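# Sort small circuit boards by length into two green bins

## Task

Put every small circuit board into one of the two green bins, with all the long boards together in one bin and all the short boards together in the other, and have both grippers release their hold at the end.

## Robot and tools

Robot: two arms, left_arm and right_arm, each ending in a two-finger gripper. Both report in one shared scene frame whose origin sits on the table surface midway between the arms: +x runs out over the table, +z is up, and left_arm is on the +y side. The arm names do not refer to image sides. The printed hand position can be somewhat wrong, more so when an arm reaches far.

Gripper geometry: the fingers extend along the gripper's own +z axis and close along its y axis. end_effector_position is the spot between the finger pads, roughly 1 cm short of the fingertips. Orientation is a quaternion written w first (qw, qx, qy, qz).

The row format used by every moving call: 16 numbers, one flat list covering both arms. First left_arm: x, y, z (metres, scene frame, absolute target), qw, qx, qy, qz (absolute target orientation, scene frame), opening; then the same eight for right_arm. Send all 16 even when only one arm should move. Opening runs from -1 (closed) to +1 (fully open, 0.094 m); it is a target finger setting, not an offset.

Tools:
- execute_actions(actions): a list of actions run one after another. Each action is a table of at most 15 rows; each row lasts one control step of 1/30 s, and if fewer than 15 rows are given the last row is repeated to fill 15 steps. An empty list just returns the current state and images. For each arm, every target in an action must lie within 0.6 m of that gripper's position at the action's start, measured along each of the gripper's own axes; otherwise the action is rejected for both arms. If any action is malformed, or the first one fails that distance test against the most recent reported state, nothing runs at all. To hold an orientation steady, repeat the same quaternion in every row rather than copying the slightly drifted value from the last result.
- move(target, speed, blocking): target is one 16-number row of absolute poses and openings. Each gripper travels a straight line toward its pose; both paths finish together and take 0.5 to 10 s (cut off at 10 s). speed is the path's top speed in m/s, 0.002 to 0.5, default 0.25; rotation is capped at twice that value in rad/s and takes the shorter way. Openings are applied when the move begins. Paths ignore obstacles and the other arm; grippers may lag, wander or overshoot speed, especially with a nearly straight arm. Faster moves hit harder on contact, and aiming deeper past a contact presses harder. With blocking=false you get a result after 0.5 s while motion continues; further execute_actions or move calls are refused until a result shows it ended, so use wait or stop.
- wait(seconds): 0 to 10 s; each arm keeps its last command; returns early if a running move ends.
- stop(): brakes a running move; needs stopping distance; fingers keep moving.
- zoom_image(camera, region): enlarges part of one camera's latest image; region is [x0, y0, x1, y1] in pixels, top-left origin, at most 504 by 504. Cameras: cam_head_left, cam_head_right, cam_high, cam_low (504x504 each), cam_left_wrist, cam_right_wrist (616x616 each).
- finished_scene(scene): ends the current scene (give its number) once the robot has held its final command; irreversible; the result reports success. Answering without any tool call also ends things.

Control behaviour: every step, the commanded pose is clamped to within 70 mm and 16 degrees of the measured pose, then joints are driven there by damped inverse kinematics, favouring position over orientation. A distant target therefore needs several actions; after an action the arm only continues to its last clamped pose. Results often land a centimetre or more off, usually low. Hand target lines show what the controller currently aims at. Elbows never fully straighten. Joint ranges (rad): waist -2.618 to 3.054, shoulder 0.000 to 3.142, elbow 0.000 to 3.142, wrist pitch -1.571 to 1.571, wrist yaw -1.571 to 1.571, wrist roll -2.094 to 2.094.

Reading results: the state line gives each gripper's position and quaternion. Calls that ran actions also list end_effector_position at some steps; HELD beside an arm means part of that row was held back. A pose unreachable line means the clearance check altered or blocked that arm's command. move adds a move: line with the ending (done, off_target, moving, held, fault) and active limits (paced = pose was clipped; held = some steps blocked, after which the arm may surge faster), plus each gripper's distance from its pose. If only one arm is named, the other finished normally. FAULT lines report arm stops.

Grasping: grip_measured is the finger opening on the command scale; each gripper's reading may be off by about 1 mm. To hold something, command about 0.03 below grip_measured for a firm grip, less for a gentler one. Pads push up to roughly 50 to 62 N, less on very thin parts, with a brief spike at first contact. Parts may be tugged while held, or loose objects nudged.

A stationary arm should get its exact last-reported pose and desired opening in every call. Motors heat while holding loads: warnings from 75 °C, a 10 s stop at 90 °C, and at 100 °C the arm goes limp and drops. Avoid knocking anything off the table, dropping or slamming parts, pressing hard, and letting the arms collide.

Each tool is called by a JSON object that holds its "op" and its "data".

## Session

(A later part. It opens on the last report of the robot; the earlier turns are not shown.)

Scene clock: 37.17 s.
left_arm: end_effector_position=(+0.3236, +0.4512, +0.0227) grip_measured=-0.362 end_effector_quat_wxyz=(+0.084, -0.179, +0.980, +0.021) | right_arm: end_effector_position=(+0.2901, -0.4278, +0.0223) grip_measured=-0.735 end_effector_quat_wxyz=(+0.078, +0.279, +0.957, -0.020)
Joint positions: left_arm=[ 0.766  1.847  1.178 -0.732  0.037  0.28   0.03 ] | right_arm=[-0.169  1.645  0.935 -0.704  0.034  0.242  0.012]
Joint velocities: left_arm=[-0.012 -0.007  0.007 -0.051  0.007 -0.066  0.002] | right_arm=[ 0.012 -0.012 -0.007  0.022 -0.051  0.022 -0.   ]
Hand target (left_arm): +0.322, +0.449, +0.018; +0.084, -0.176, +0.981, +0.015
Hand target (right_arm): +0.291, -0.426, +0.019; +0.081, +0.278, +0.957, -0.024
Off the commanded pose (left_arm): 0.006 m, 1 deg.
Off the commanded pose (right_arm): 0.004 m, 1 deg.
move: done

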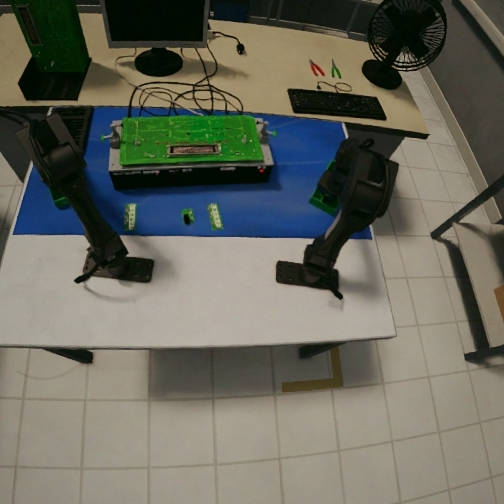

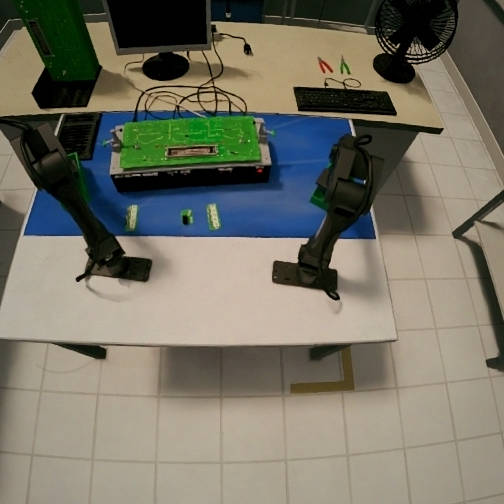

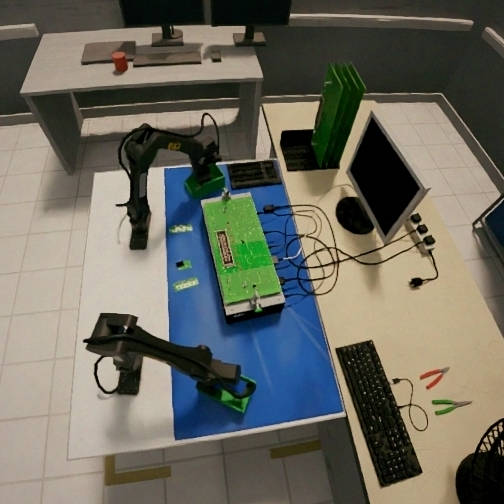

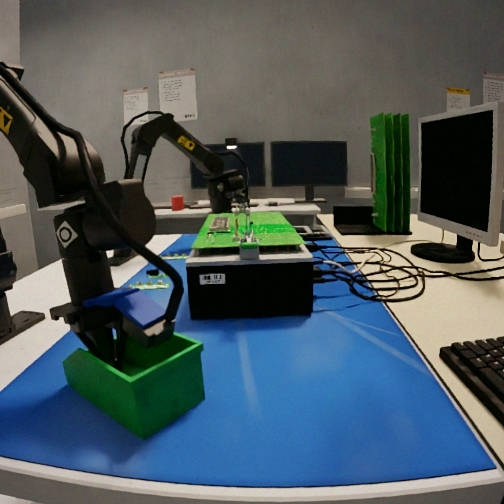

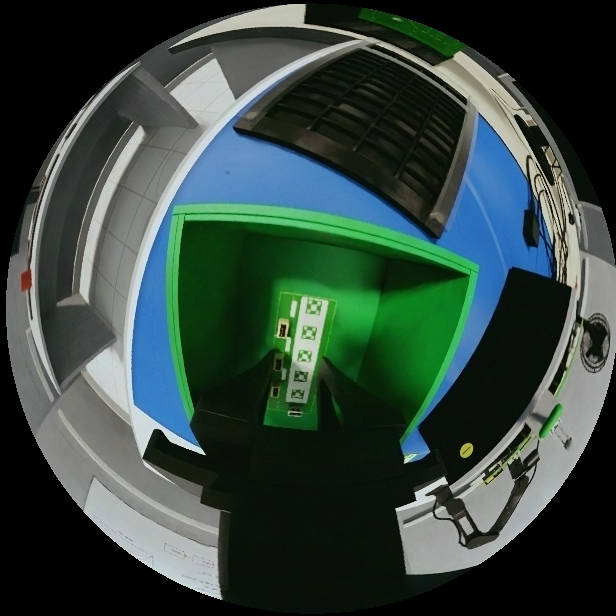

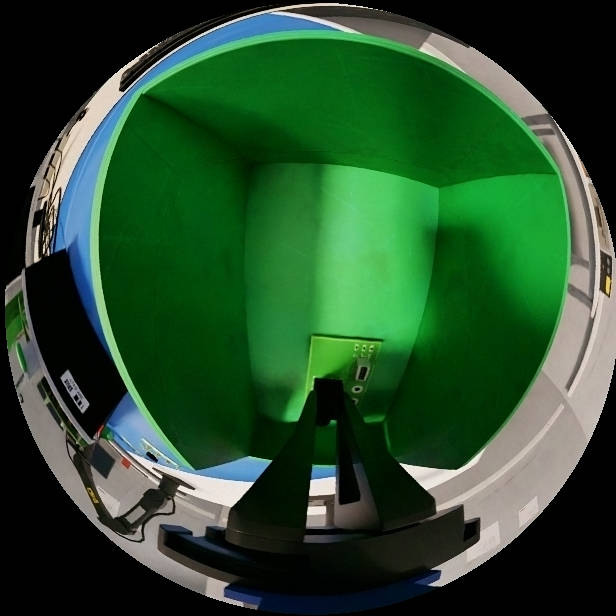

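{"op": "execute_actions", "data": {"actions": [[
[0.3215,0.448,0.019,0.0836,-0.176,0.9808,0.015,-0.35,0.293,-0.427,0.020,0.0815,0.2778,0.9569,-0.0237,-0.74],
[0.3215,0.448,0.019,0.0836,-0.176,0.9808,0.015,-0.32,0.293,-0.427,0.020,0.0815,0.2778,0.9569,-0.0237,-0.70],
[0.3215,0.448,0.019,0.0836,-0.176,0.9808,0.015,-0.28,0.293,-0.427,0.020,0.0815,0.2778,0.9569,-0.0237,-0.65],
[0.3215,0.448,0.020,0.0836,-0.176,0.9808,0.015,-0.23,0.293,-0.427,0.021,0.0815,0.2778,0.9569,-0.0237,-0.60],
[0.3215,0.448,0.020,0.0836,-0.176,0.9808,0.015,-0.18,0.293,-0.427,0.021,0.0815,0.2778,0.9569,-0.0237,-0.55],
[0.3215,0.448,0.020,0.0836,-0.176,0.9808,0.015,-0.15,0.293,-0.427,0.022,0.0815,0.2778,0.9569,-0.0237,-0.52],
[0.3215,0.448,0.0208,0.0836,-0.176,0.9808,0.015,-0.15,0.293,-0.427,0.0228,0.0815,0.2778,0.9569,-0.0237,-0.52],
[0.3215,0.448,0.0231,0.0836,-0.176,0.9808,0.015,-0.15,0.293,-0.427,0.0251,0.0815,0.2778,0.9569,-0.0237,-0.52],
[0.3215,0.448,0.0267,0.0836,-0.176,0.9808,0.015,-0.15,0.293,-0.427,0.0287,0.0815,0.2778,0.9569,-0.0237,-0.52],
[0.3215,0.448,0.0314,0.0836,-0.176,0.9808,0.015,-0.15,0.293,-0.427,0.0334,0.0815,0.2778,0.9569,-0.0237,-0.52],
[0.3215,0.448,0.037,0.0836,-0.176,0.9808,0.015,-0.15,0.293,-0.427,0.039,0.0815,0.2778,0.9569,-0.0237,-0.52],
[0.3215,0.448,0.0433,0.0836,-0.176,0.9808,0.015,-0.15,0.293,-0.427,0.0453,0.0815,0.2778,0.9569,-0.0237,-0.52],
[0.3215,0.448,0.0502,0.0836,-0.176,0.9808,0.015,-0.15,0.293,-0.427,0.0522,0.0815,0.2778,0.9569,-0.0237,-0.52],
[0.3215,0.448,0.0575,0.0836,-0.176,0.9808,0.015,-0.15,0.293,-0.427,0.0595,0.0815,0.2778,0.9569,-0.0237,-0.52],
[0.321,0.4478,0.065,0.0836,-0.1755,0.9808,0.015,-0.15,0.2927,-0.4268,0.067,0.0817,0.277,0.9571,-0.0237,-0.52]
],[
[0.3197,0.4473,0.0725,0.0836,-0.1746,0.981,0.0149,-0.15,0.2918,-0.4262,0.0745,0.0824,0.2749,0.9577,-0.0236,-0.52],
[0.3175,0.4464,0.0798,0.0836,-0.173,0.9813,0.0147,-0.15,0.2903,-0.4252,0.0818,0.0834,0.2713,0.9586,-0.0236,-0.52],
[0.3146,0.4452,0.0867,0.0836,-0.1708,0.9816,0.0146,-0.15,0.2884,-0.4238,0.0887,0.0848,0.2665,0.9598,-0.0235,-0.52],
[0.3111,0.4436,0.093,0.0837,-0.1681,0.9821,0.0143,-0.15,0.286,-0.4218,0.095,0.0865,0.2604,0.9613,-0.0234,-0.52],
[0.307,0.4415,0.0986,0.0837,-0.1648,0.9827,0.014,-0.15,0.2832,-0.4193,0.1006,0.0886,0.2532,0.9631,-0.0233,-0.52],
[0.3023,0.439,0.1033,0.0838,-0.1611,0.9833,0.0137,-0.15,0.28,-0.4162,0.1053,0.0909,0.245,0.965,-0.0231,-0.52],
[0.2973,0.436,0.1069,0.0838,-0.1571,0.9839,0.0134,-0.15,0.2765,-0.4123,0.1089,0.0935,0.2359,0.967,-0.0228,-0.52],
[0.292,0.4324,0.1092,0.0839,-0.1525,0.9847,0.013,-0.15,0.2728,-0.4077,0.1112,0.0963,0.2259,0.9691,-0.0225,-0.52],
[0.2864,0.4282,0.11,0.084,-0.1476,0.9854,0.0126,-0.15,0.2689,-0.4022,0.112,0.0994,0.2151,0.9713,-0.022,-0.52],
[0.2807,0.4234,0.11,0.084,-0.1425,0.9862,0.0121,-0.15,0.2648,-0.3958,0.112,0.1027,0.2035,0.9734,-0.0215,-0.52],
[0.2749,0.4179,0.11,0.0841,-0.1371,0.9869,0.0117,-0.15,0.2606,-0.3885,0.112,0.1061,0.1914,0.9755,-0.0208,-0.52],
[0.2691,0.4118,0.11,0.0842,-0.1313,0.9877,0.0112,-0.15,0.2564,-0.3802,0.112,0.1097,0.1787,0.9776,-0.02,-0.52],
[0.2634,0.4051,0.11,0.0842,-0.1254,0.9885,0.0107,-0.13,0.2521,-0.3709,0.112,0.1133,0.1655,0.9795,-0.0192,-0.50],
[0.2578,0.3976,0.11,0.0843,-0.1194,0.9892,0.0102,-0.11,0.2479,-0.3605,0.112,0.1172,0.152,0.9812,-0.0182,-0.48],
[0.2524,0.3895,0.11,0.0843,-0.1132,0.9899,0.0096,-0.09,0.2438,-0.3492,0.112,0.121,0.1382,0.9828,-0.017,-0.46]
],[
[0.2473,0.3808,0.11,0.0844,-0.107,0.9906,0.0091,-0.07,0.2397,-0.3369,0.112,0.125,0.1242,0.9842,-0.0158,-0.44],
[0.2424,0.3715,0.11,0.0845,-0.1008,0.9913,0.0086,-0.05,0.2358,-0.3238,0.112,0.1288,0.1101,0.9854,-0.0144,-0.42],
[0.2378,0.3617,0.11,0.0845,-0.0944,0.9919,0.008,-0.03,0.232,-0.3097,0.112,0.1327,0.096,0.9864,-0.0129,-0.40],
[0.2336,0.3513,0.11,0.0846,-0.0882,0.9925,0.0075,-0.01,0.2283,-0.2949,0.112,0.1366,0.0819,0.9872,-0.0113,-0.38],
[0.2297,0.3407,0.1095,0.0846,-0.082,0.993,0.007,0.01,0.2249,-0.2796,0.112,0.1403,0.0681,0.9877,-0.0097,-0.36],
[0.2262,0.3297,0.108,0.0847,-0.076,0.9935,0.0065,0.03,0.2217,-0.2637,0.112,0.1441,0.0545,0.988,-0.0079,-0.34],
[0.223,0.3185,0.1056,0.0847,-0.07,0.9939,0.006,0.05,0.2186,-0.2474,0.112,0.1476,0.0412,0.9882,-0.0062,-0.32],
[0.2202,0.3072,0.1025,0.0847,-0.0642,0.9943,0.0055,0.07,0.2159,-0.2311,0.112,0.1511,0.0285,0.9881,-0.0044,-0.30],
[0.2178,0.296,0.0988,0.0848,-0.0588,0.9947,0.005,0.09,0.2133,-0.2147,0.112,0.1543,0.0162,0.9879,-0.0025,-0.28],
[0.2157,0.2849,0.0944,0.0848,-0.0536,0.995,0.0046,0.11,0.211,-0.1986,0.112,0.1573,0.0045,0.9875,-0.0007,-0.26],
[0.2139,0.2743,0.0897,0.0848,-0.0486,0.9952,0.0041,0.13,0.2089,-0.1829,0.112,0.1602,-0.0064,0.9871,0.001,-0.25],
[0.2125,0.264,0.0847,0.0848,-0.044,0.9954,0.0038,0.15,0.207,-0.1678,0.112,0.1628,-0.0166,0.9865,0.0027,-0.25],
[0.2112,0.2544,0.0794,0.0848,-0.04,0.9956,0.0034,0.17,0.2054,-0.1537,0.112,0.1653,-0.0258,0.9859,0.0043,-0.25],
[0.2103,0.2456,0.074,0.0848,-0.0362,0.9957,0.0031,0.17,0.2039,-0.1408,0.112,0.1674,-0.0341,0.9853,0.0058,-0.25],
[0.2095,0.2377,0.0686,0.0849,-0.0329,0.9959,0.0028,0.17,0.2027,-0.1292,0.112,0.1693,-0.0414,0.9847,0.0071,-0.25]
],[
[0.2089,0.231,0.0633,0.0849,-0.0301,0.9959,0.0026,0.17,0.2018,-0.1192,0.112,0.1709,-0.0476,0.9841,0.0083,-0.25],
[0.2085,0.2255,0.0583,0.0849,-0.0279,0.996,0.0024,0.17,0.201,-0.1111,0.112,0.1721,-0.0525,0.9836,0.0092,-0.25],
[0.2082,0.2214,0.0536,0.0849,-0.0263,0.9961,0.0022,0.17,0.2004,-0.105,0.112,0.173,-0.0561,0.9833,0.0099,-0.25],
[0.208,0.2189,0.0492,0.0849,-0.0253,0.9961,0.0022,0.17,0.2001,-0.1013,0.112,0.1736,-0.0583,0.983,0.0103,-0.25],
[0.208,0.218,0.0455,0.0849,-0.0249,0.9961,0.0021,0.17,0.2,-0.1,0.112,0.1738,-0.0591,0.9829,0.0104,-0.25],
[0.208,0.218,0.0424,0.0849,-0.0249,0.9961,0.0021,0.17,0.2,-0.1,0.112,0.1738,-0.0591,0.9829,0.0104,-0.25],
[0.208,0.218,0.040,0.0849,-0.0249,0.9961,0.0021,0.17,0.2,-0.1,0.112,0.1738,-0.0591,0.9829,0.0104,-0.25],
[0.208,0.218,0.038,0.0849,-0.0249,0.9961,0.0021,0.17,0.2,-0.1,0.112,0.1738,-0.0591,0.9829,0.0104,-0.25],
[0.208,0.218,0.036,0.0849,-0.0249,0.9961,0.0021,0.17,0.2,-0.1,0.112,0.1738,-0.0591,0.9829,0.0104,-0.25],
[0.208,0.218,0.034,0.0849,-0.0249,0.9961,0.0021,0.17,0.2,-0.1,0.112,0.1738,-0.0591,0.9829,0.0104,-0.25],
[0.208,0.218,0.032,0.0849,-0.0249,0.9961,0.0021,0.17,0.2,-0.1,0.112,0.1738,-0.0591,0.9829,0.0104,-0.25],
[0.208,0.218,0.031,0.0849,-0.0249,0.9961,0.0021,0.17,0.2,-0.1,0.112,0.1738,-0.0591,0.9829,0.0104,-0.25],
[0.208,0.218,0.030,0.0849,-0.0249,0.9961,0.0021,0.17,0.2,-0.1,0.112,0.1738,-0.0591,0.9829,0.0104,-0.25]
]]}}

Scene clock: 44.50 s.
left_arm: end_effector_position=(+0.2051, +0.2160, +0.0369) grip_measured=+0.168 end_effector_quat_wxyz=(+0.080, -0.014, +0.997, -0.009) | right_arm: end_effector_position=(+0.1916, -0.1082, +0.0999) grip_measured=-0.252 end_effector_quat_wxyz=(+0.154, -0.068, +0.986, +0.000)
Joint positions: left_arm=[-0.014  1.072  0.558 -0.896 -0.007 -0.161  0.055] | right_arm=[ 1.166  1.461  1.053 -0.976  0.249  0.851  0.035]
Joint velocities: left_arm=[-0.032  0.095 -0.066  0.256 -0.037 -0.11  -0.001] | right_arm=[ 0.012  0.012  0.007  0.022 -0.022  0.125  0.001]
Hand target (left_arm): +0.208, +0.218, +0.031; +0.086, -0.025, +0.996, -0.000
Hand target (right_arm): +0.199, -0.100, +0.111; +0.174, -0.059, +0.983, +0.010
Off the commanded pose (left_arm): 0.008 m, 2 deg.
Off the commanded pose (right_arm): 0.017 m, 3 deg.
Step readings (end_effector_position; steps 1 to 15: 1st action; 16 to 30: 2nd action; 31 to 45: 3rd action; 46 to 60: 4th action):
0: left_arm (+0.3238, +0.4514, +0.0227) | right_arm (+0.2905, -0.4279, +0.0224)
1: left_arm (+0.3238, +0.4514, +0.0227) | right_arm (+0.2905, -0.4279, +0.0224)
2: left_arm (+0.3238, +0.4514, +0.0227) | right_arm (+0.2905, -0.4279, +0.0224)
4: left_arm (+0.3238, +0.4514, +0.0227) | right_arm (+0.2905, -0.4279, +0.0224)
8: left_arm (+0.3241, +0.4509, +0.0227) | right_arm (+0.2905, -0.4279, +0.0224)
15: left_arm (+0.3178, +0.4456, +0.0323) | right_arm (+0.2837, -0.4257, +0.0305)
16: left_arm (+0.3181, +0.4458, +0.0382) | right_arm (+0.2847, -0.4260, +0.0364)
17: left_arm (+0.3189, +0.4464, +0.0456) | right_arm (+0.2863, -0.4265, +0.0435)
19: left_arm (+0.3204, +0.4475, +0.0624) | right_arm (+0.2895, -0.4276, +0.0600)
23: left_arm (+0.3134, +0.4451, +0.0936) | right_arm (+0.2886, -0.4222, +0.0904)
30: left_arm (+0.2789, +0.4207, +0.1141) | right_arm (+0.2695, -0.3791, +0.1149)
31: left_arm (+0.2714, +0.4137, +0.1126) | right_arm (+0.2642, -0.3681, +0.1143)
32: left_arm (+0.2643, +0.4058, +0.1109) | right_arm (+0.2584, -0.3560, +0.1132)
34: left_arm (+0.2523, +0.3872, +0.1079) | right_arm (+0.2468, -0.3286, +0.1110)
38: left_arm (+0.2364, +0.3426, +0.1044) | right_arm (+0.2257, -0.2634, +0.1111)
45: left_arm (+0.2141, +0.2586, +0.0803) | right_arm (+0.1816, -0.1603, +0.1026)
46: left_arm (+0.2102, +0.2484, +0.0749) | right_arm (+0.1792, -0.1488, +0.1011)
47: left_arm (+0.2067, +0.2391, +0.0697) | right_arm (+0.1787, -0.1384, +0.1000)
49: left_arm (+0.2012, +0.2249, +0.0599) | right_arm (+0.1808, -0.1211, +0.0986)
53: left_arm (+0.1984, +0.2149, +0.0471) | right_arm (+0.1870, -0.1070, +0.0978)
60: end_effector_position above

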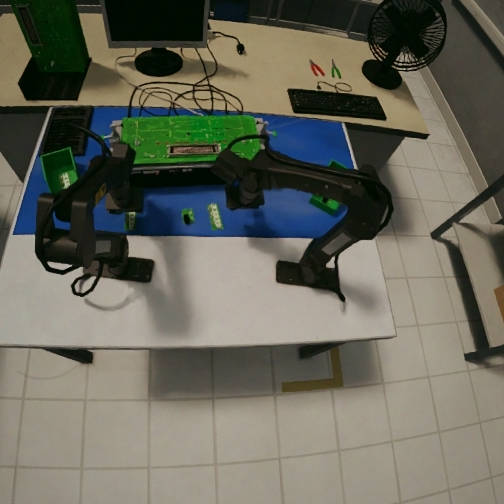

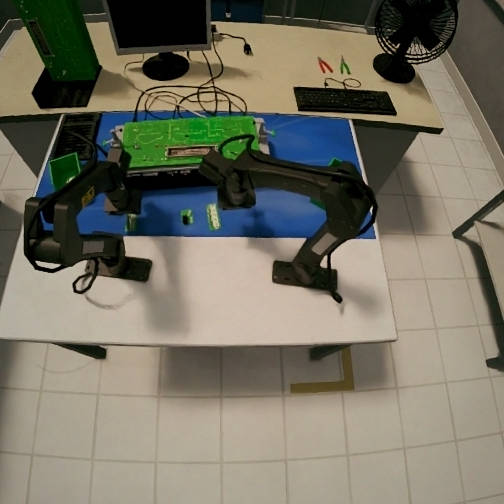

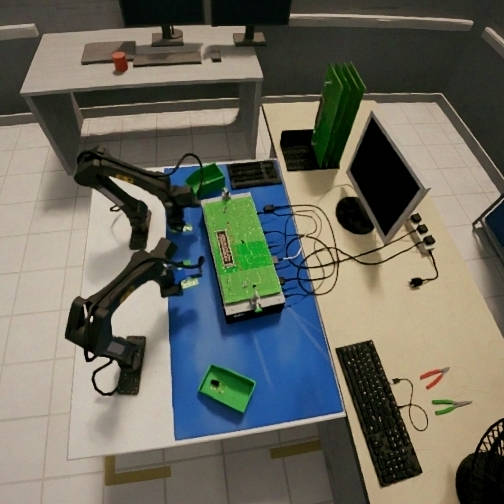

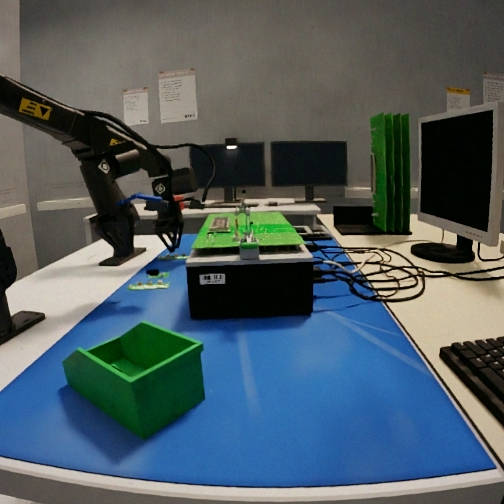

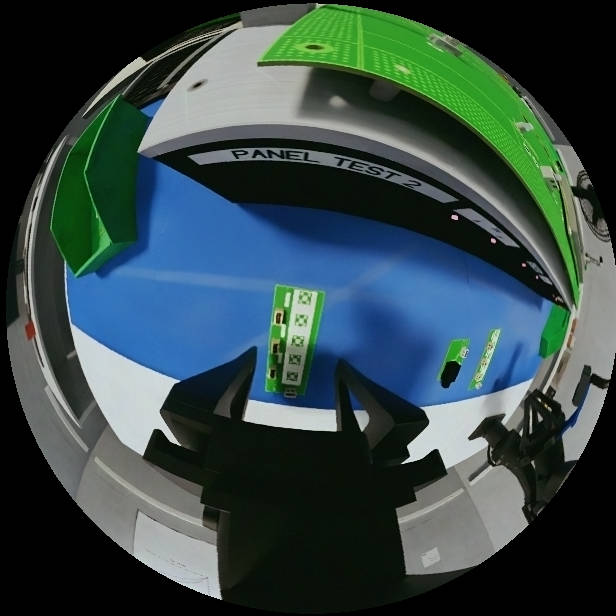

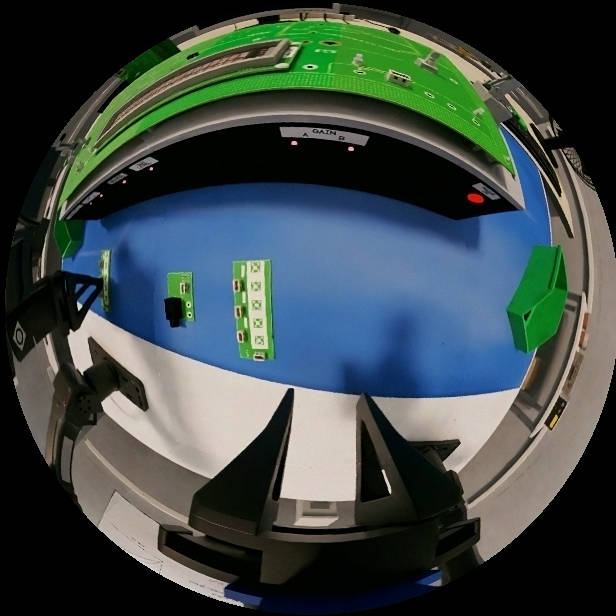

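{"op": "wait", "data": {"seconds": 0}}

{"op": "zoom_image", "data": {"camera": "cam_left_wrist", "region": [220, 260, 380, 420]}}

{"op": "zoom_image", "data": {"camera": "cam_right_wrist", "region": [130, 230, 330, 400]}}

Scene clock: 44.77 s.
left_arm: end_effector_position=(+0.2108, +0.2165, +0.0366) grip_measured=+0.168 end_effector_quat_wxyz=(+0.091, -0.023, +0.996, -0.007) | right_arm: end_effector_position=(+0.1924, -0.1088, +0.1002) grip_measured=-0.252 end_effector_quat_wxyz=(+0.156, -0.063, +0.986, -0.001)
Joint positions: left_arm=[-0.014  1.076  0.555 -0.868 -0.015 -0.18   0.055] | right_arm=[ 1.166  1.461  1.053 -0.976  0.254  0.859  0.035]
Joint velocities: left_arm=[ 0.002 -0.007 -0.002 -0.007 -0.051 -0.007  0.   ] | right_arm=[ 0.007  0.007 -0.007  0.051  0.037 -0.066 -0.001]
Hand target (left_arm): +0.208, +0.218, +0.031; +0.086, -0.025, +0.996, -0.000
Hand target (right_arm): +0.199, -0.100, +0.111; +0.174, -0.059, +0.983, +0.010
Off the commanded pose (left_arm): 0.007 m, 1 deg.
Off the commanded pose (right_arm): 0.017 m, 2 deg.

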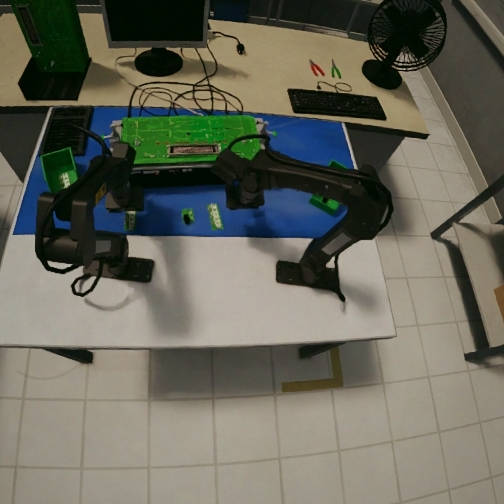

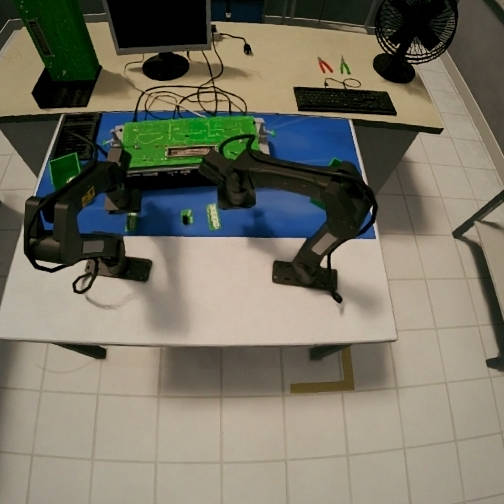

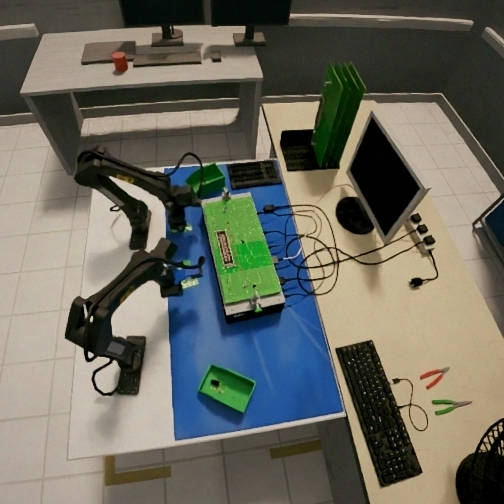

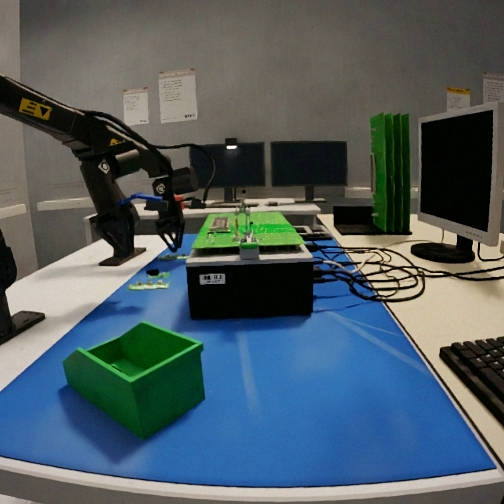

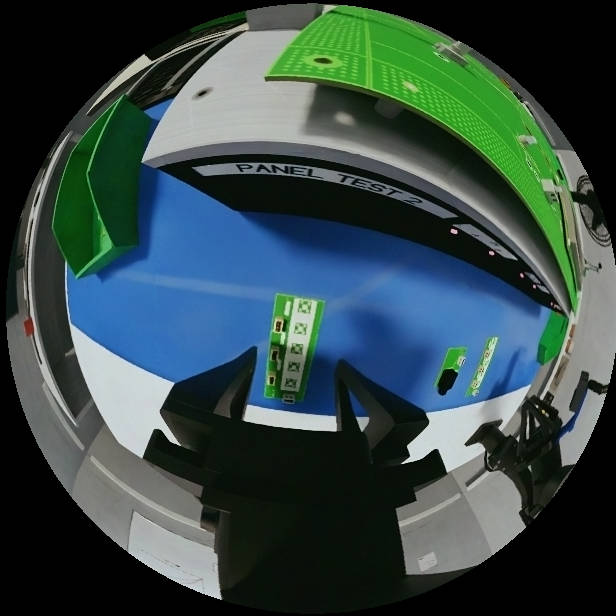

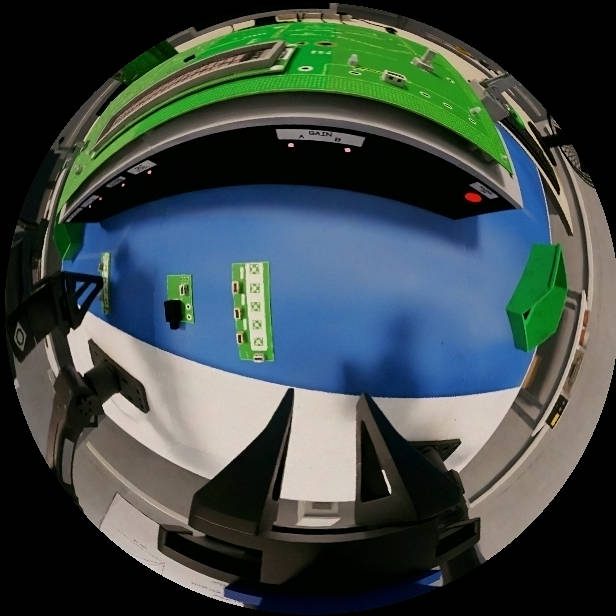

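Region (220, 260, 380, 420) of cam_left_wrist's 616x616 image, scaled by 3.150, with more detail than that image has.

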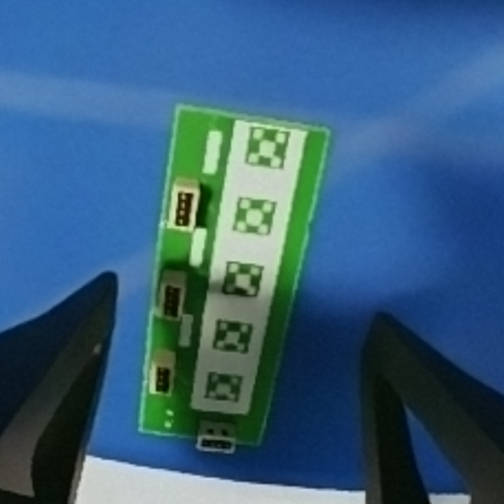

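Region (130, 230, 330, 400) of cam_right_wrist's 616x616 image, scaled by 2.520, with more detail than that image has; it fills the top 428 rows of this view, and the rest is white.

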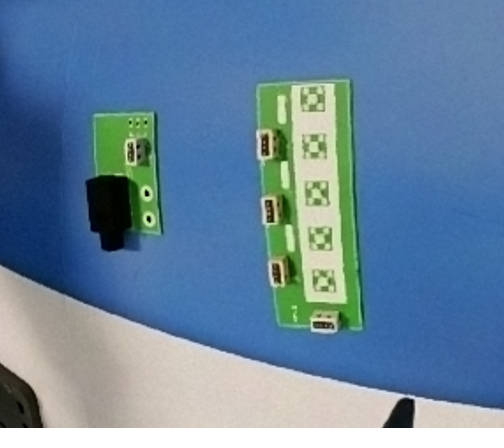

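{"op": "execute_actions", "data": {"actions": [[
[0.2075,0.2183,0.028,0.0849,-0.0249,0.9961,0.0021,0.17,0.2,-0.1,0.112,0.1738,-0.0591,0.9829,0.0104,-0.25],
[0.207,0.2187,0.0255,0.0849,-0.0249,0.9961,0.0021,0.17,0.2,-0.1,0.112,0.1738,-0.0591,0.9829,0.0104,-0.25],
[0.206,0.219,0.023,0.0849,-0.0249,0.9961,0.0021,0.17,0.2,-0.1,0.112,0.1738,-0.0591,0.9829,0.0104,-0.25],
[0.205,0.2195,0.0205,0.0849,-0.0249,0.9961,0.0021,0.17,0.2,-0.1,0.112,0.1738,-0.0591,0.9829,0.0104,-0.25],
[0.204,0.220,0.018,0.0849,-0.0249,0.9961,0.0021,0.17,0.2,-0.1,0.112,0.1738,-0.0591,0.9829,0.0104,-0.25],
[0.204,0.220,0.0155,0.0849,-0.0249,0.9961,0.0021,0.17,0.2,-0.1,0.112,0.1738,-0.0591,0.9829,0.0104,-0.25],
[0.204,0.220,0.0135,0.0849,-0.0249,0.9961,0.0021,0.17,0.2,-0.1,0.112,0.1738,-0.0591,0.9829,0.0104,-0.25],
[0.204,0.220,0.0115,0.0849,-0.0249,0.9961,0.0021,0.17,0.2,-0.1,0.112,0.1738,-0.0591,0.9829,0.0104,-0.25],
[0.204,0.220,0.0095,0.0849,-0.0249,0.9961,0.0021,0.17,0.2,-0.1,0.112,0.1738,-0.0591,0.9829,0.0104,-0.25],
[0.204,0.220,0.008,0.0849,-0.0249,0.9961,0.0021,0.17,0.2,-0.1,0.112,0.1738,-0.0591,0.9829,0.0104,-0.25],
[0.204,0.220,0.0065,0.0849,-0.0249,0.9961,0.0021,0.15,0.2,-0.1,0.112,0.1738,-0.0591,0.9829,0.0104,-0.25],
[0.204,0.220,0.005,0.0849,-0.0249,0.9961,0.0021,0.12,0.2,-0.1,0.112,0.1738,-0.0591,0.9829,0.0104,-0.25],
[0.204,0.220,0.004,0.0849,-0.0249,0.9961,0.0021,0.09,0.2,-0.1,0.112,0.1738,-0.0591,0.9829,0.0104,-0.25],
[0.204,0.220,0.0035,0.0849,-0.0249,0.9961,0.0021,0.06,0.2,-0.1,0.112,0.1738,-0.0591,0.9829,0.0104,-0.25],
[0.204,0.220,0.003,0.0849,-0.0249,0.9961,0.0021,0.03,0.2,-0.1,0.112,0.1738,-0.0591,0.9829,0.0104,-0.25]
]]}}

{"op": "wait", "data": {"seconds": 0.2}}

{"op": "zoom_image", "data": {"camera": "cam_left_wrist", "region": [220, 260, 380, 420]}}

Scene clock: 46.43 s.
left_arm: end_effector_position=(+0.2014, +0.2206, +0.0137) grip_measured=+0.048 end_effector_quat_wxyz=(+0.080, -0.026, +0.996, +0.003) | right_arm: end_effector_position=(+0.1925, -0.1088, +0.1002) grip_measured=-0.252 end_effector_quat_wxyz=(+0.157, -0.062, +0.986, -0.001)
Joint positions: left_arm=[-0.014  1.095  0.472 -0.79  -0.031 -0.184  0.049] | right_arm=[ 1.166  1.461  1.053 -0.976  0.255  0.861  0.035]
Joint velocities: left_arm=[-0.007 -0.002  0.017 -0.037 -0.081 -0.022 -0.03 ] | right_arm=[-0.007 -0.007 -0.022 -0.022 -0.066 -0.066 -0.001]
Hand target (left_arm): +0.203, +0.220, +0.004; +0.085, -0.025, +0.996, +0.002
Hand target (right_arm): +0.200, -0.100, +0.112; +0.174, -0.059, +0.983, +0.010
Off the commanded pose (left_arm): 0.011 m, 1 deg.
Off the commanded pose (right_arm): 0.017 m, 2 deg.
Step readings (end_effector_position):
0: left_arm (+0.2121, +0.2166, +0.0368) | right_arm (+0.1925, -0.1088, +0.1002)
1: left_arm (+0.2122, +0.2167, +0.0369) | right_arm (+0.1925, -0.1088, +0.1002)
2: left_arm (+0.2125, +0.2168, +0.0365) | right_arm (+0.1925, -0.1088, +0.1002)
4: left_arm (+0.2117, +0.2170, +0.0333) | right_arm (+0.1925, -0.1088, +0.1002)
8: left_arm (+0.2041, +0.2182, +0.0222) | right_arm (+0.1925, -0.1088, +0.1002)
15: end_effector_position above

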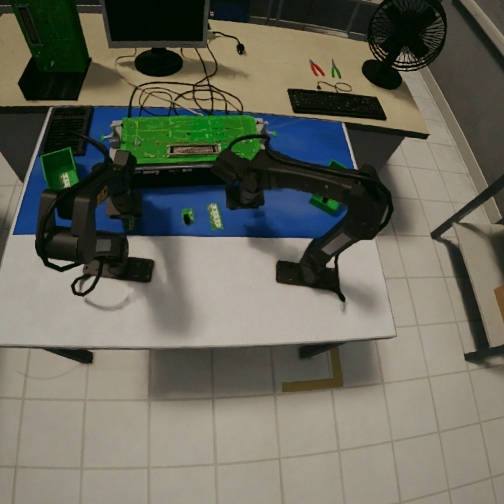

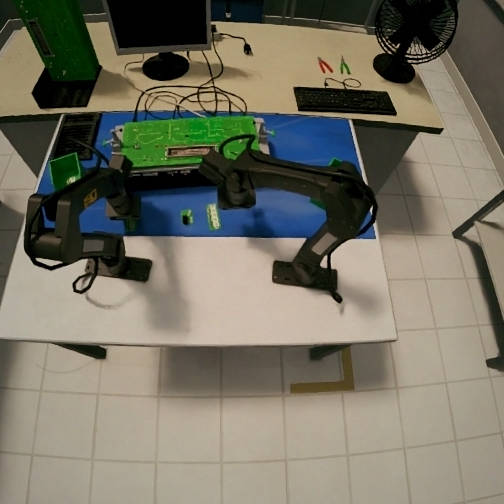

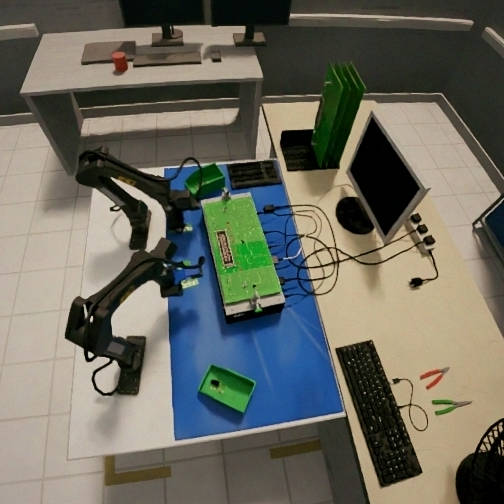

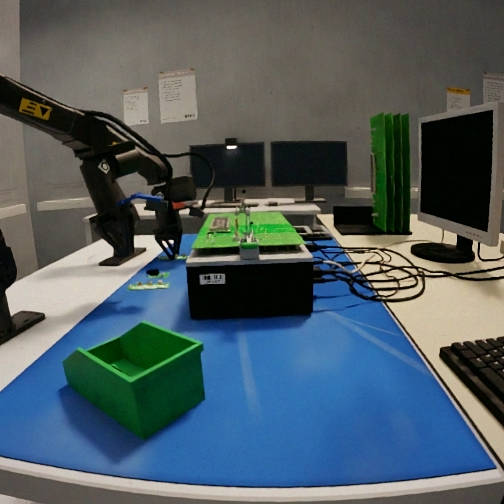

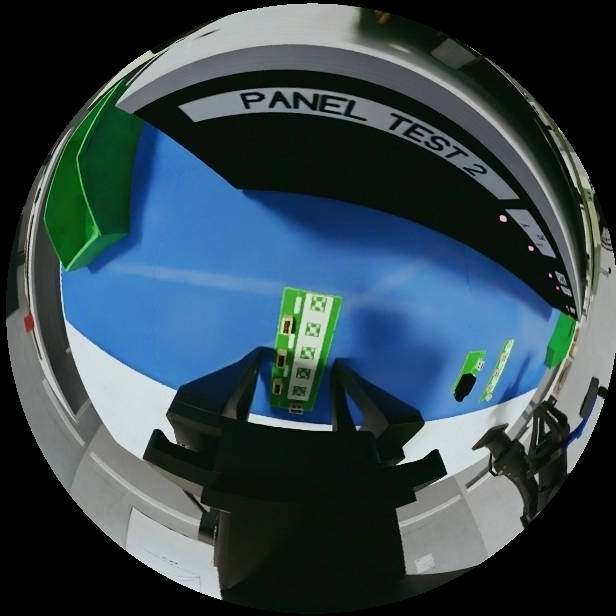

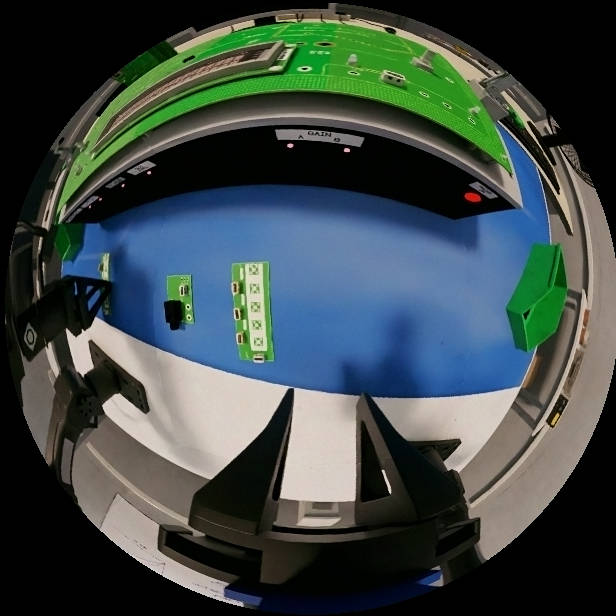

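Scene clock: 46.63 s.
left_arm: end_effector_position=(+0.2014, +0.2208, +0.0138) grip_measured=+0.033 end_effector_quat_wxyz=(+0.080, -0.026, +0.996, +0.003) | right_arm: end_effector_position=(+0.1925, -0.1088, +0.1002) grip_measured=-0.252 end_effector_quat_wxyz=(+0.157, -0.062, +0.986, -0.001)
Joint positions: left_arm=[-0.014  1.095  0.472 -0.79  -0.032 -0.184  0.049] | right_arm=[ 1.166  1.461  1.053 -0.976  0.255  0.861  0.035]
Joint velocities: left_arm=[-0.007  0.002  0.002 -0.022 -0.037 -0.007  0.   ] | right_arm=[-0.017 -0.012  0.007  0.007 -0.022  0.037  0.   ]
Hand target (left_arm): +0.203, +0.220, +0.004; +0.085, -0.025, +0.996, +0.002
Hand target (right_arm): +0.200, -0.100, +0.112; +0.174, -0.059, +0.983, +0.010
Off the commanded pose (left_arm): 0.011 m, 1 deg.
Off the commanded pose (right_arm): 0.017 m, 2 deg.
wait: 0.20 s; no rest

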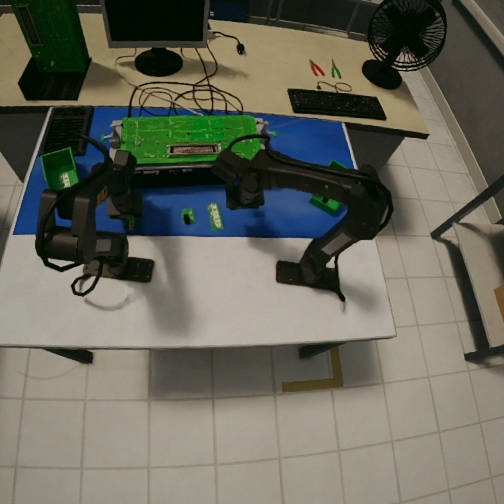

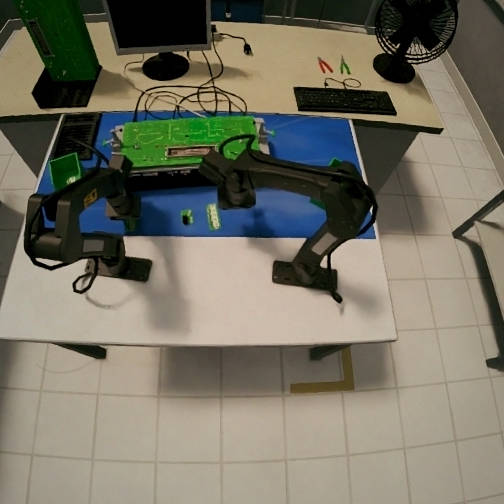

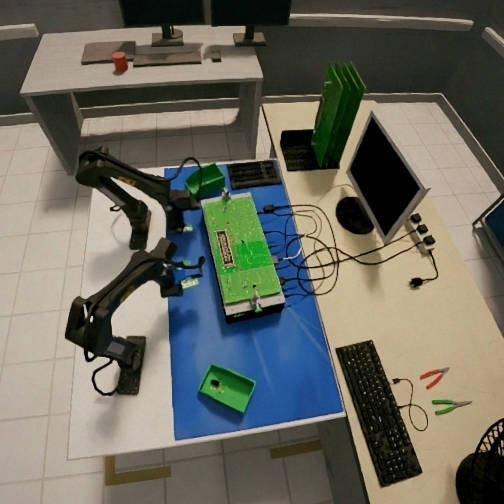

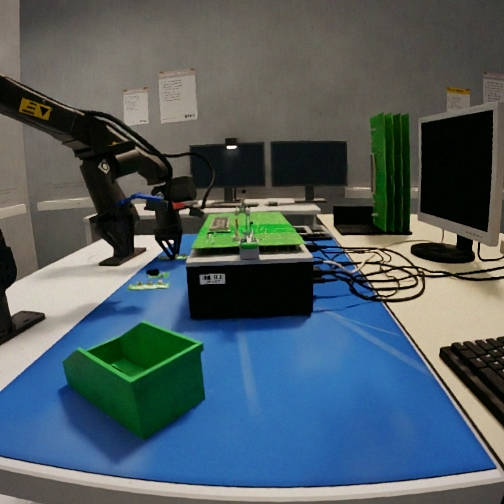

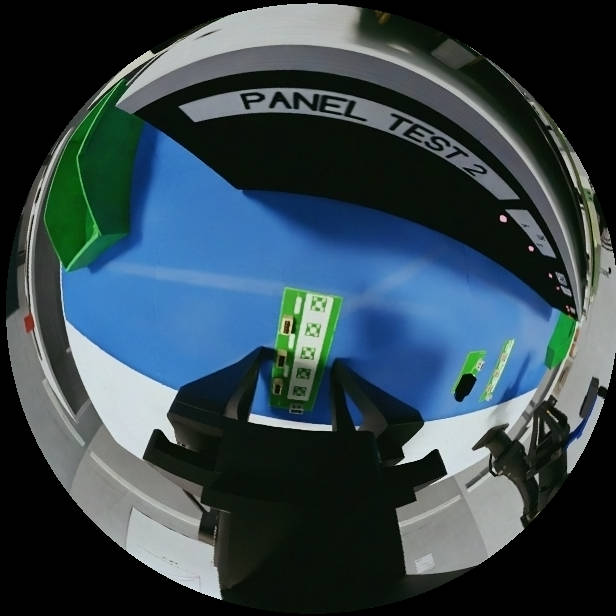

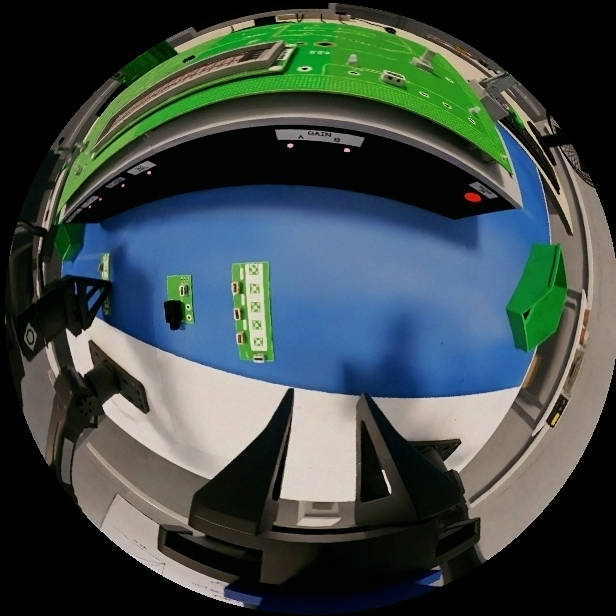

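Region (220, 260, 380, 420) of cam_left_wrist's 616x616 image, scaled by 3.150, with more detail than that image has.

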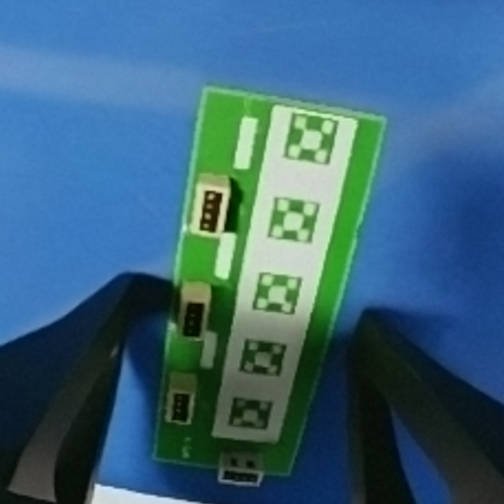

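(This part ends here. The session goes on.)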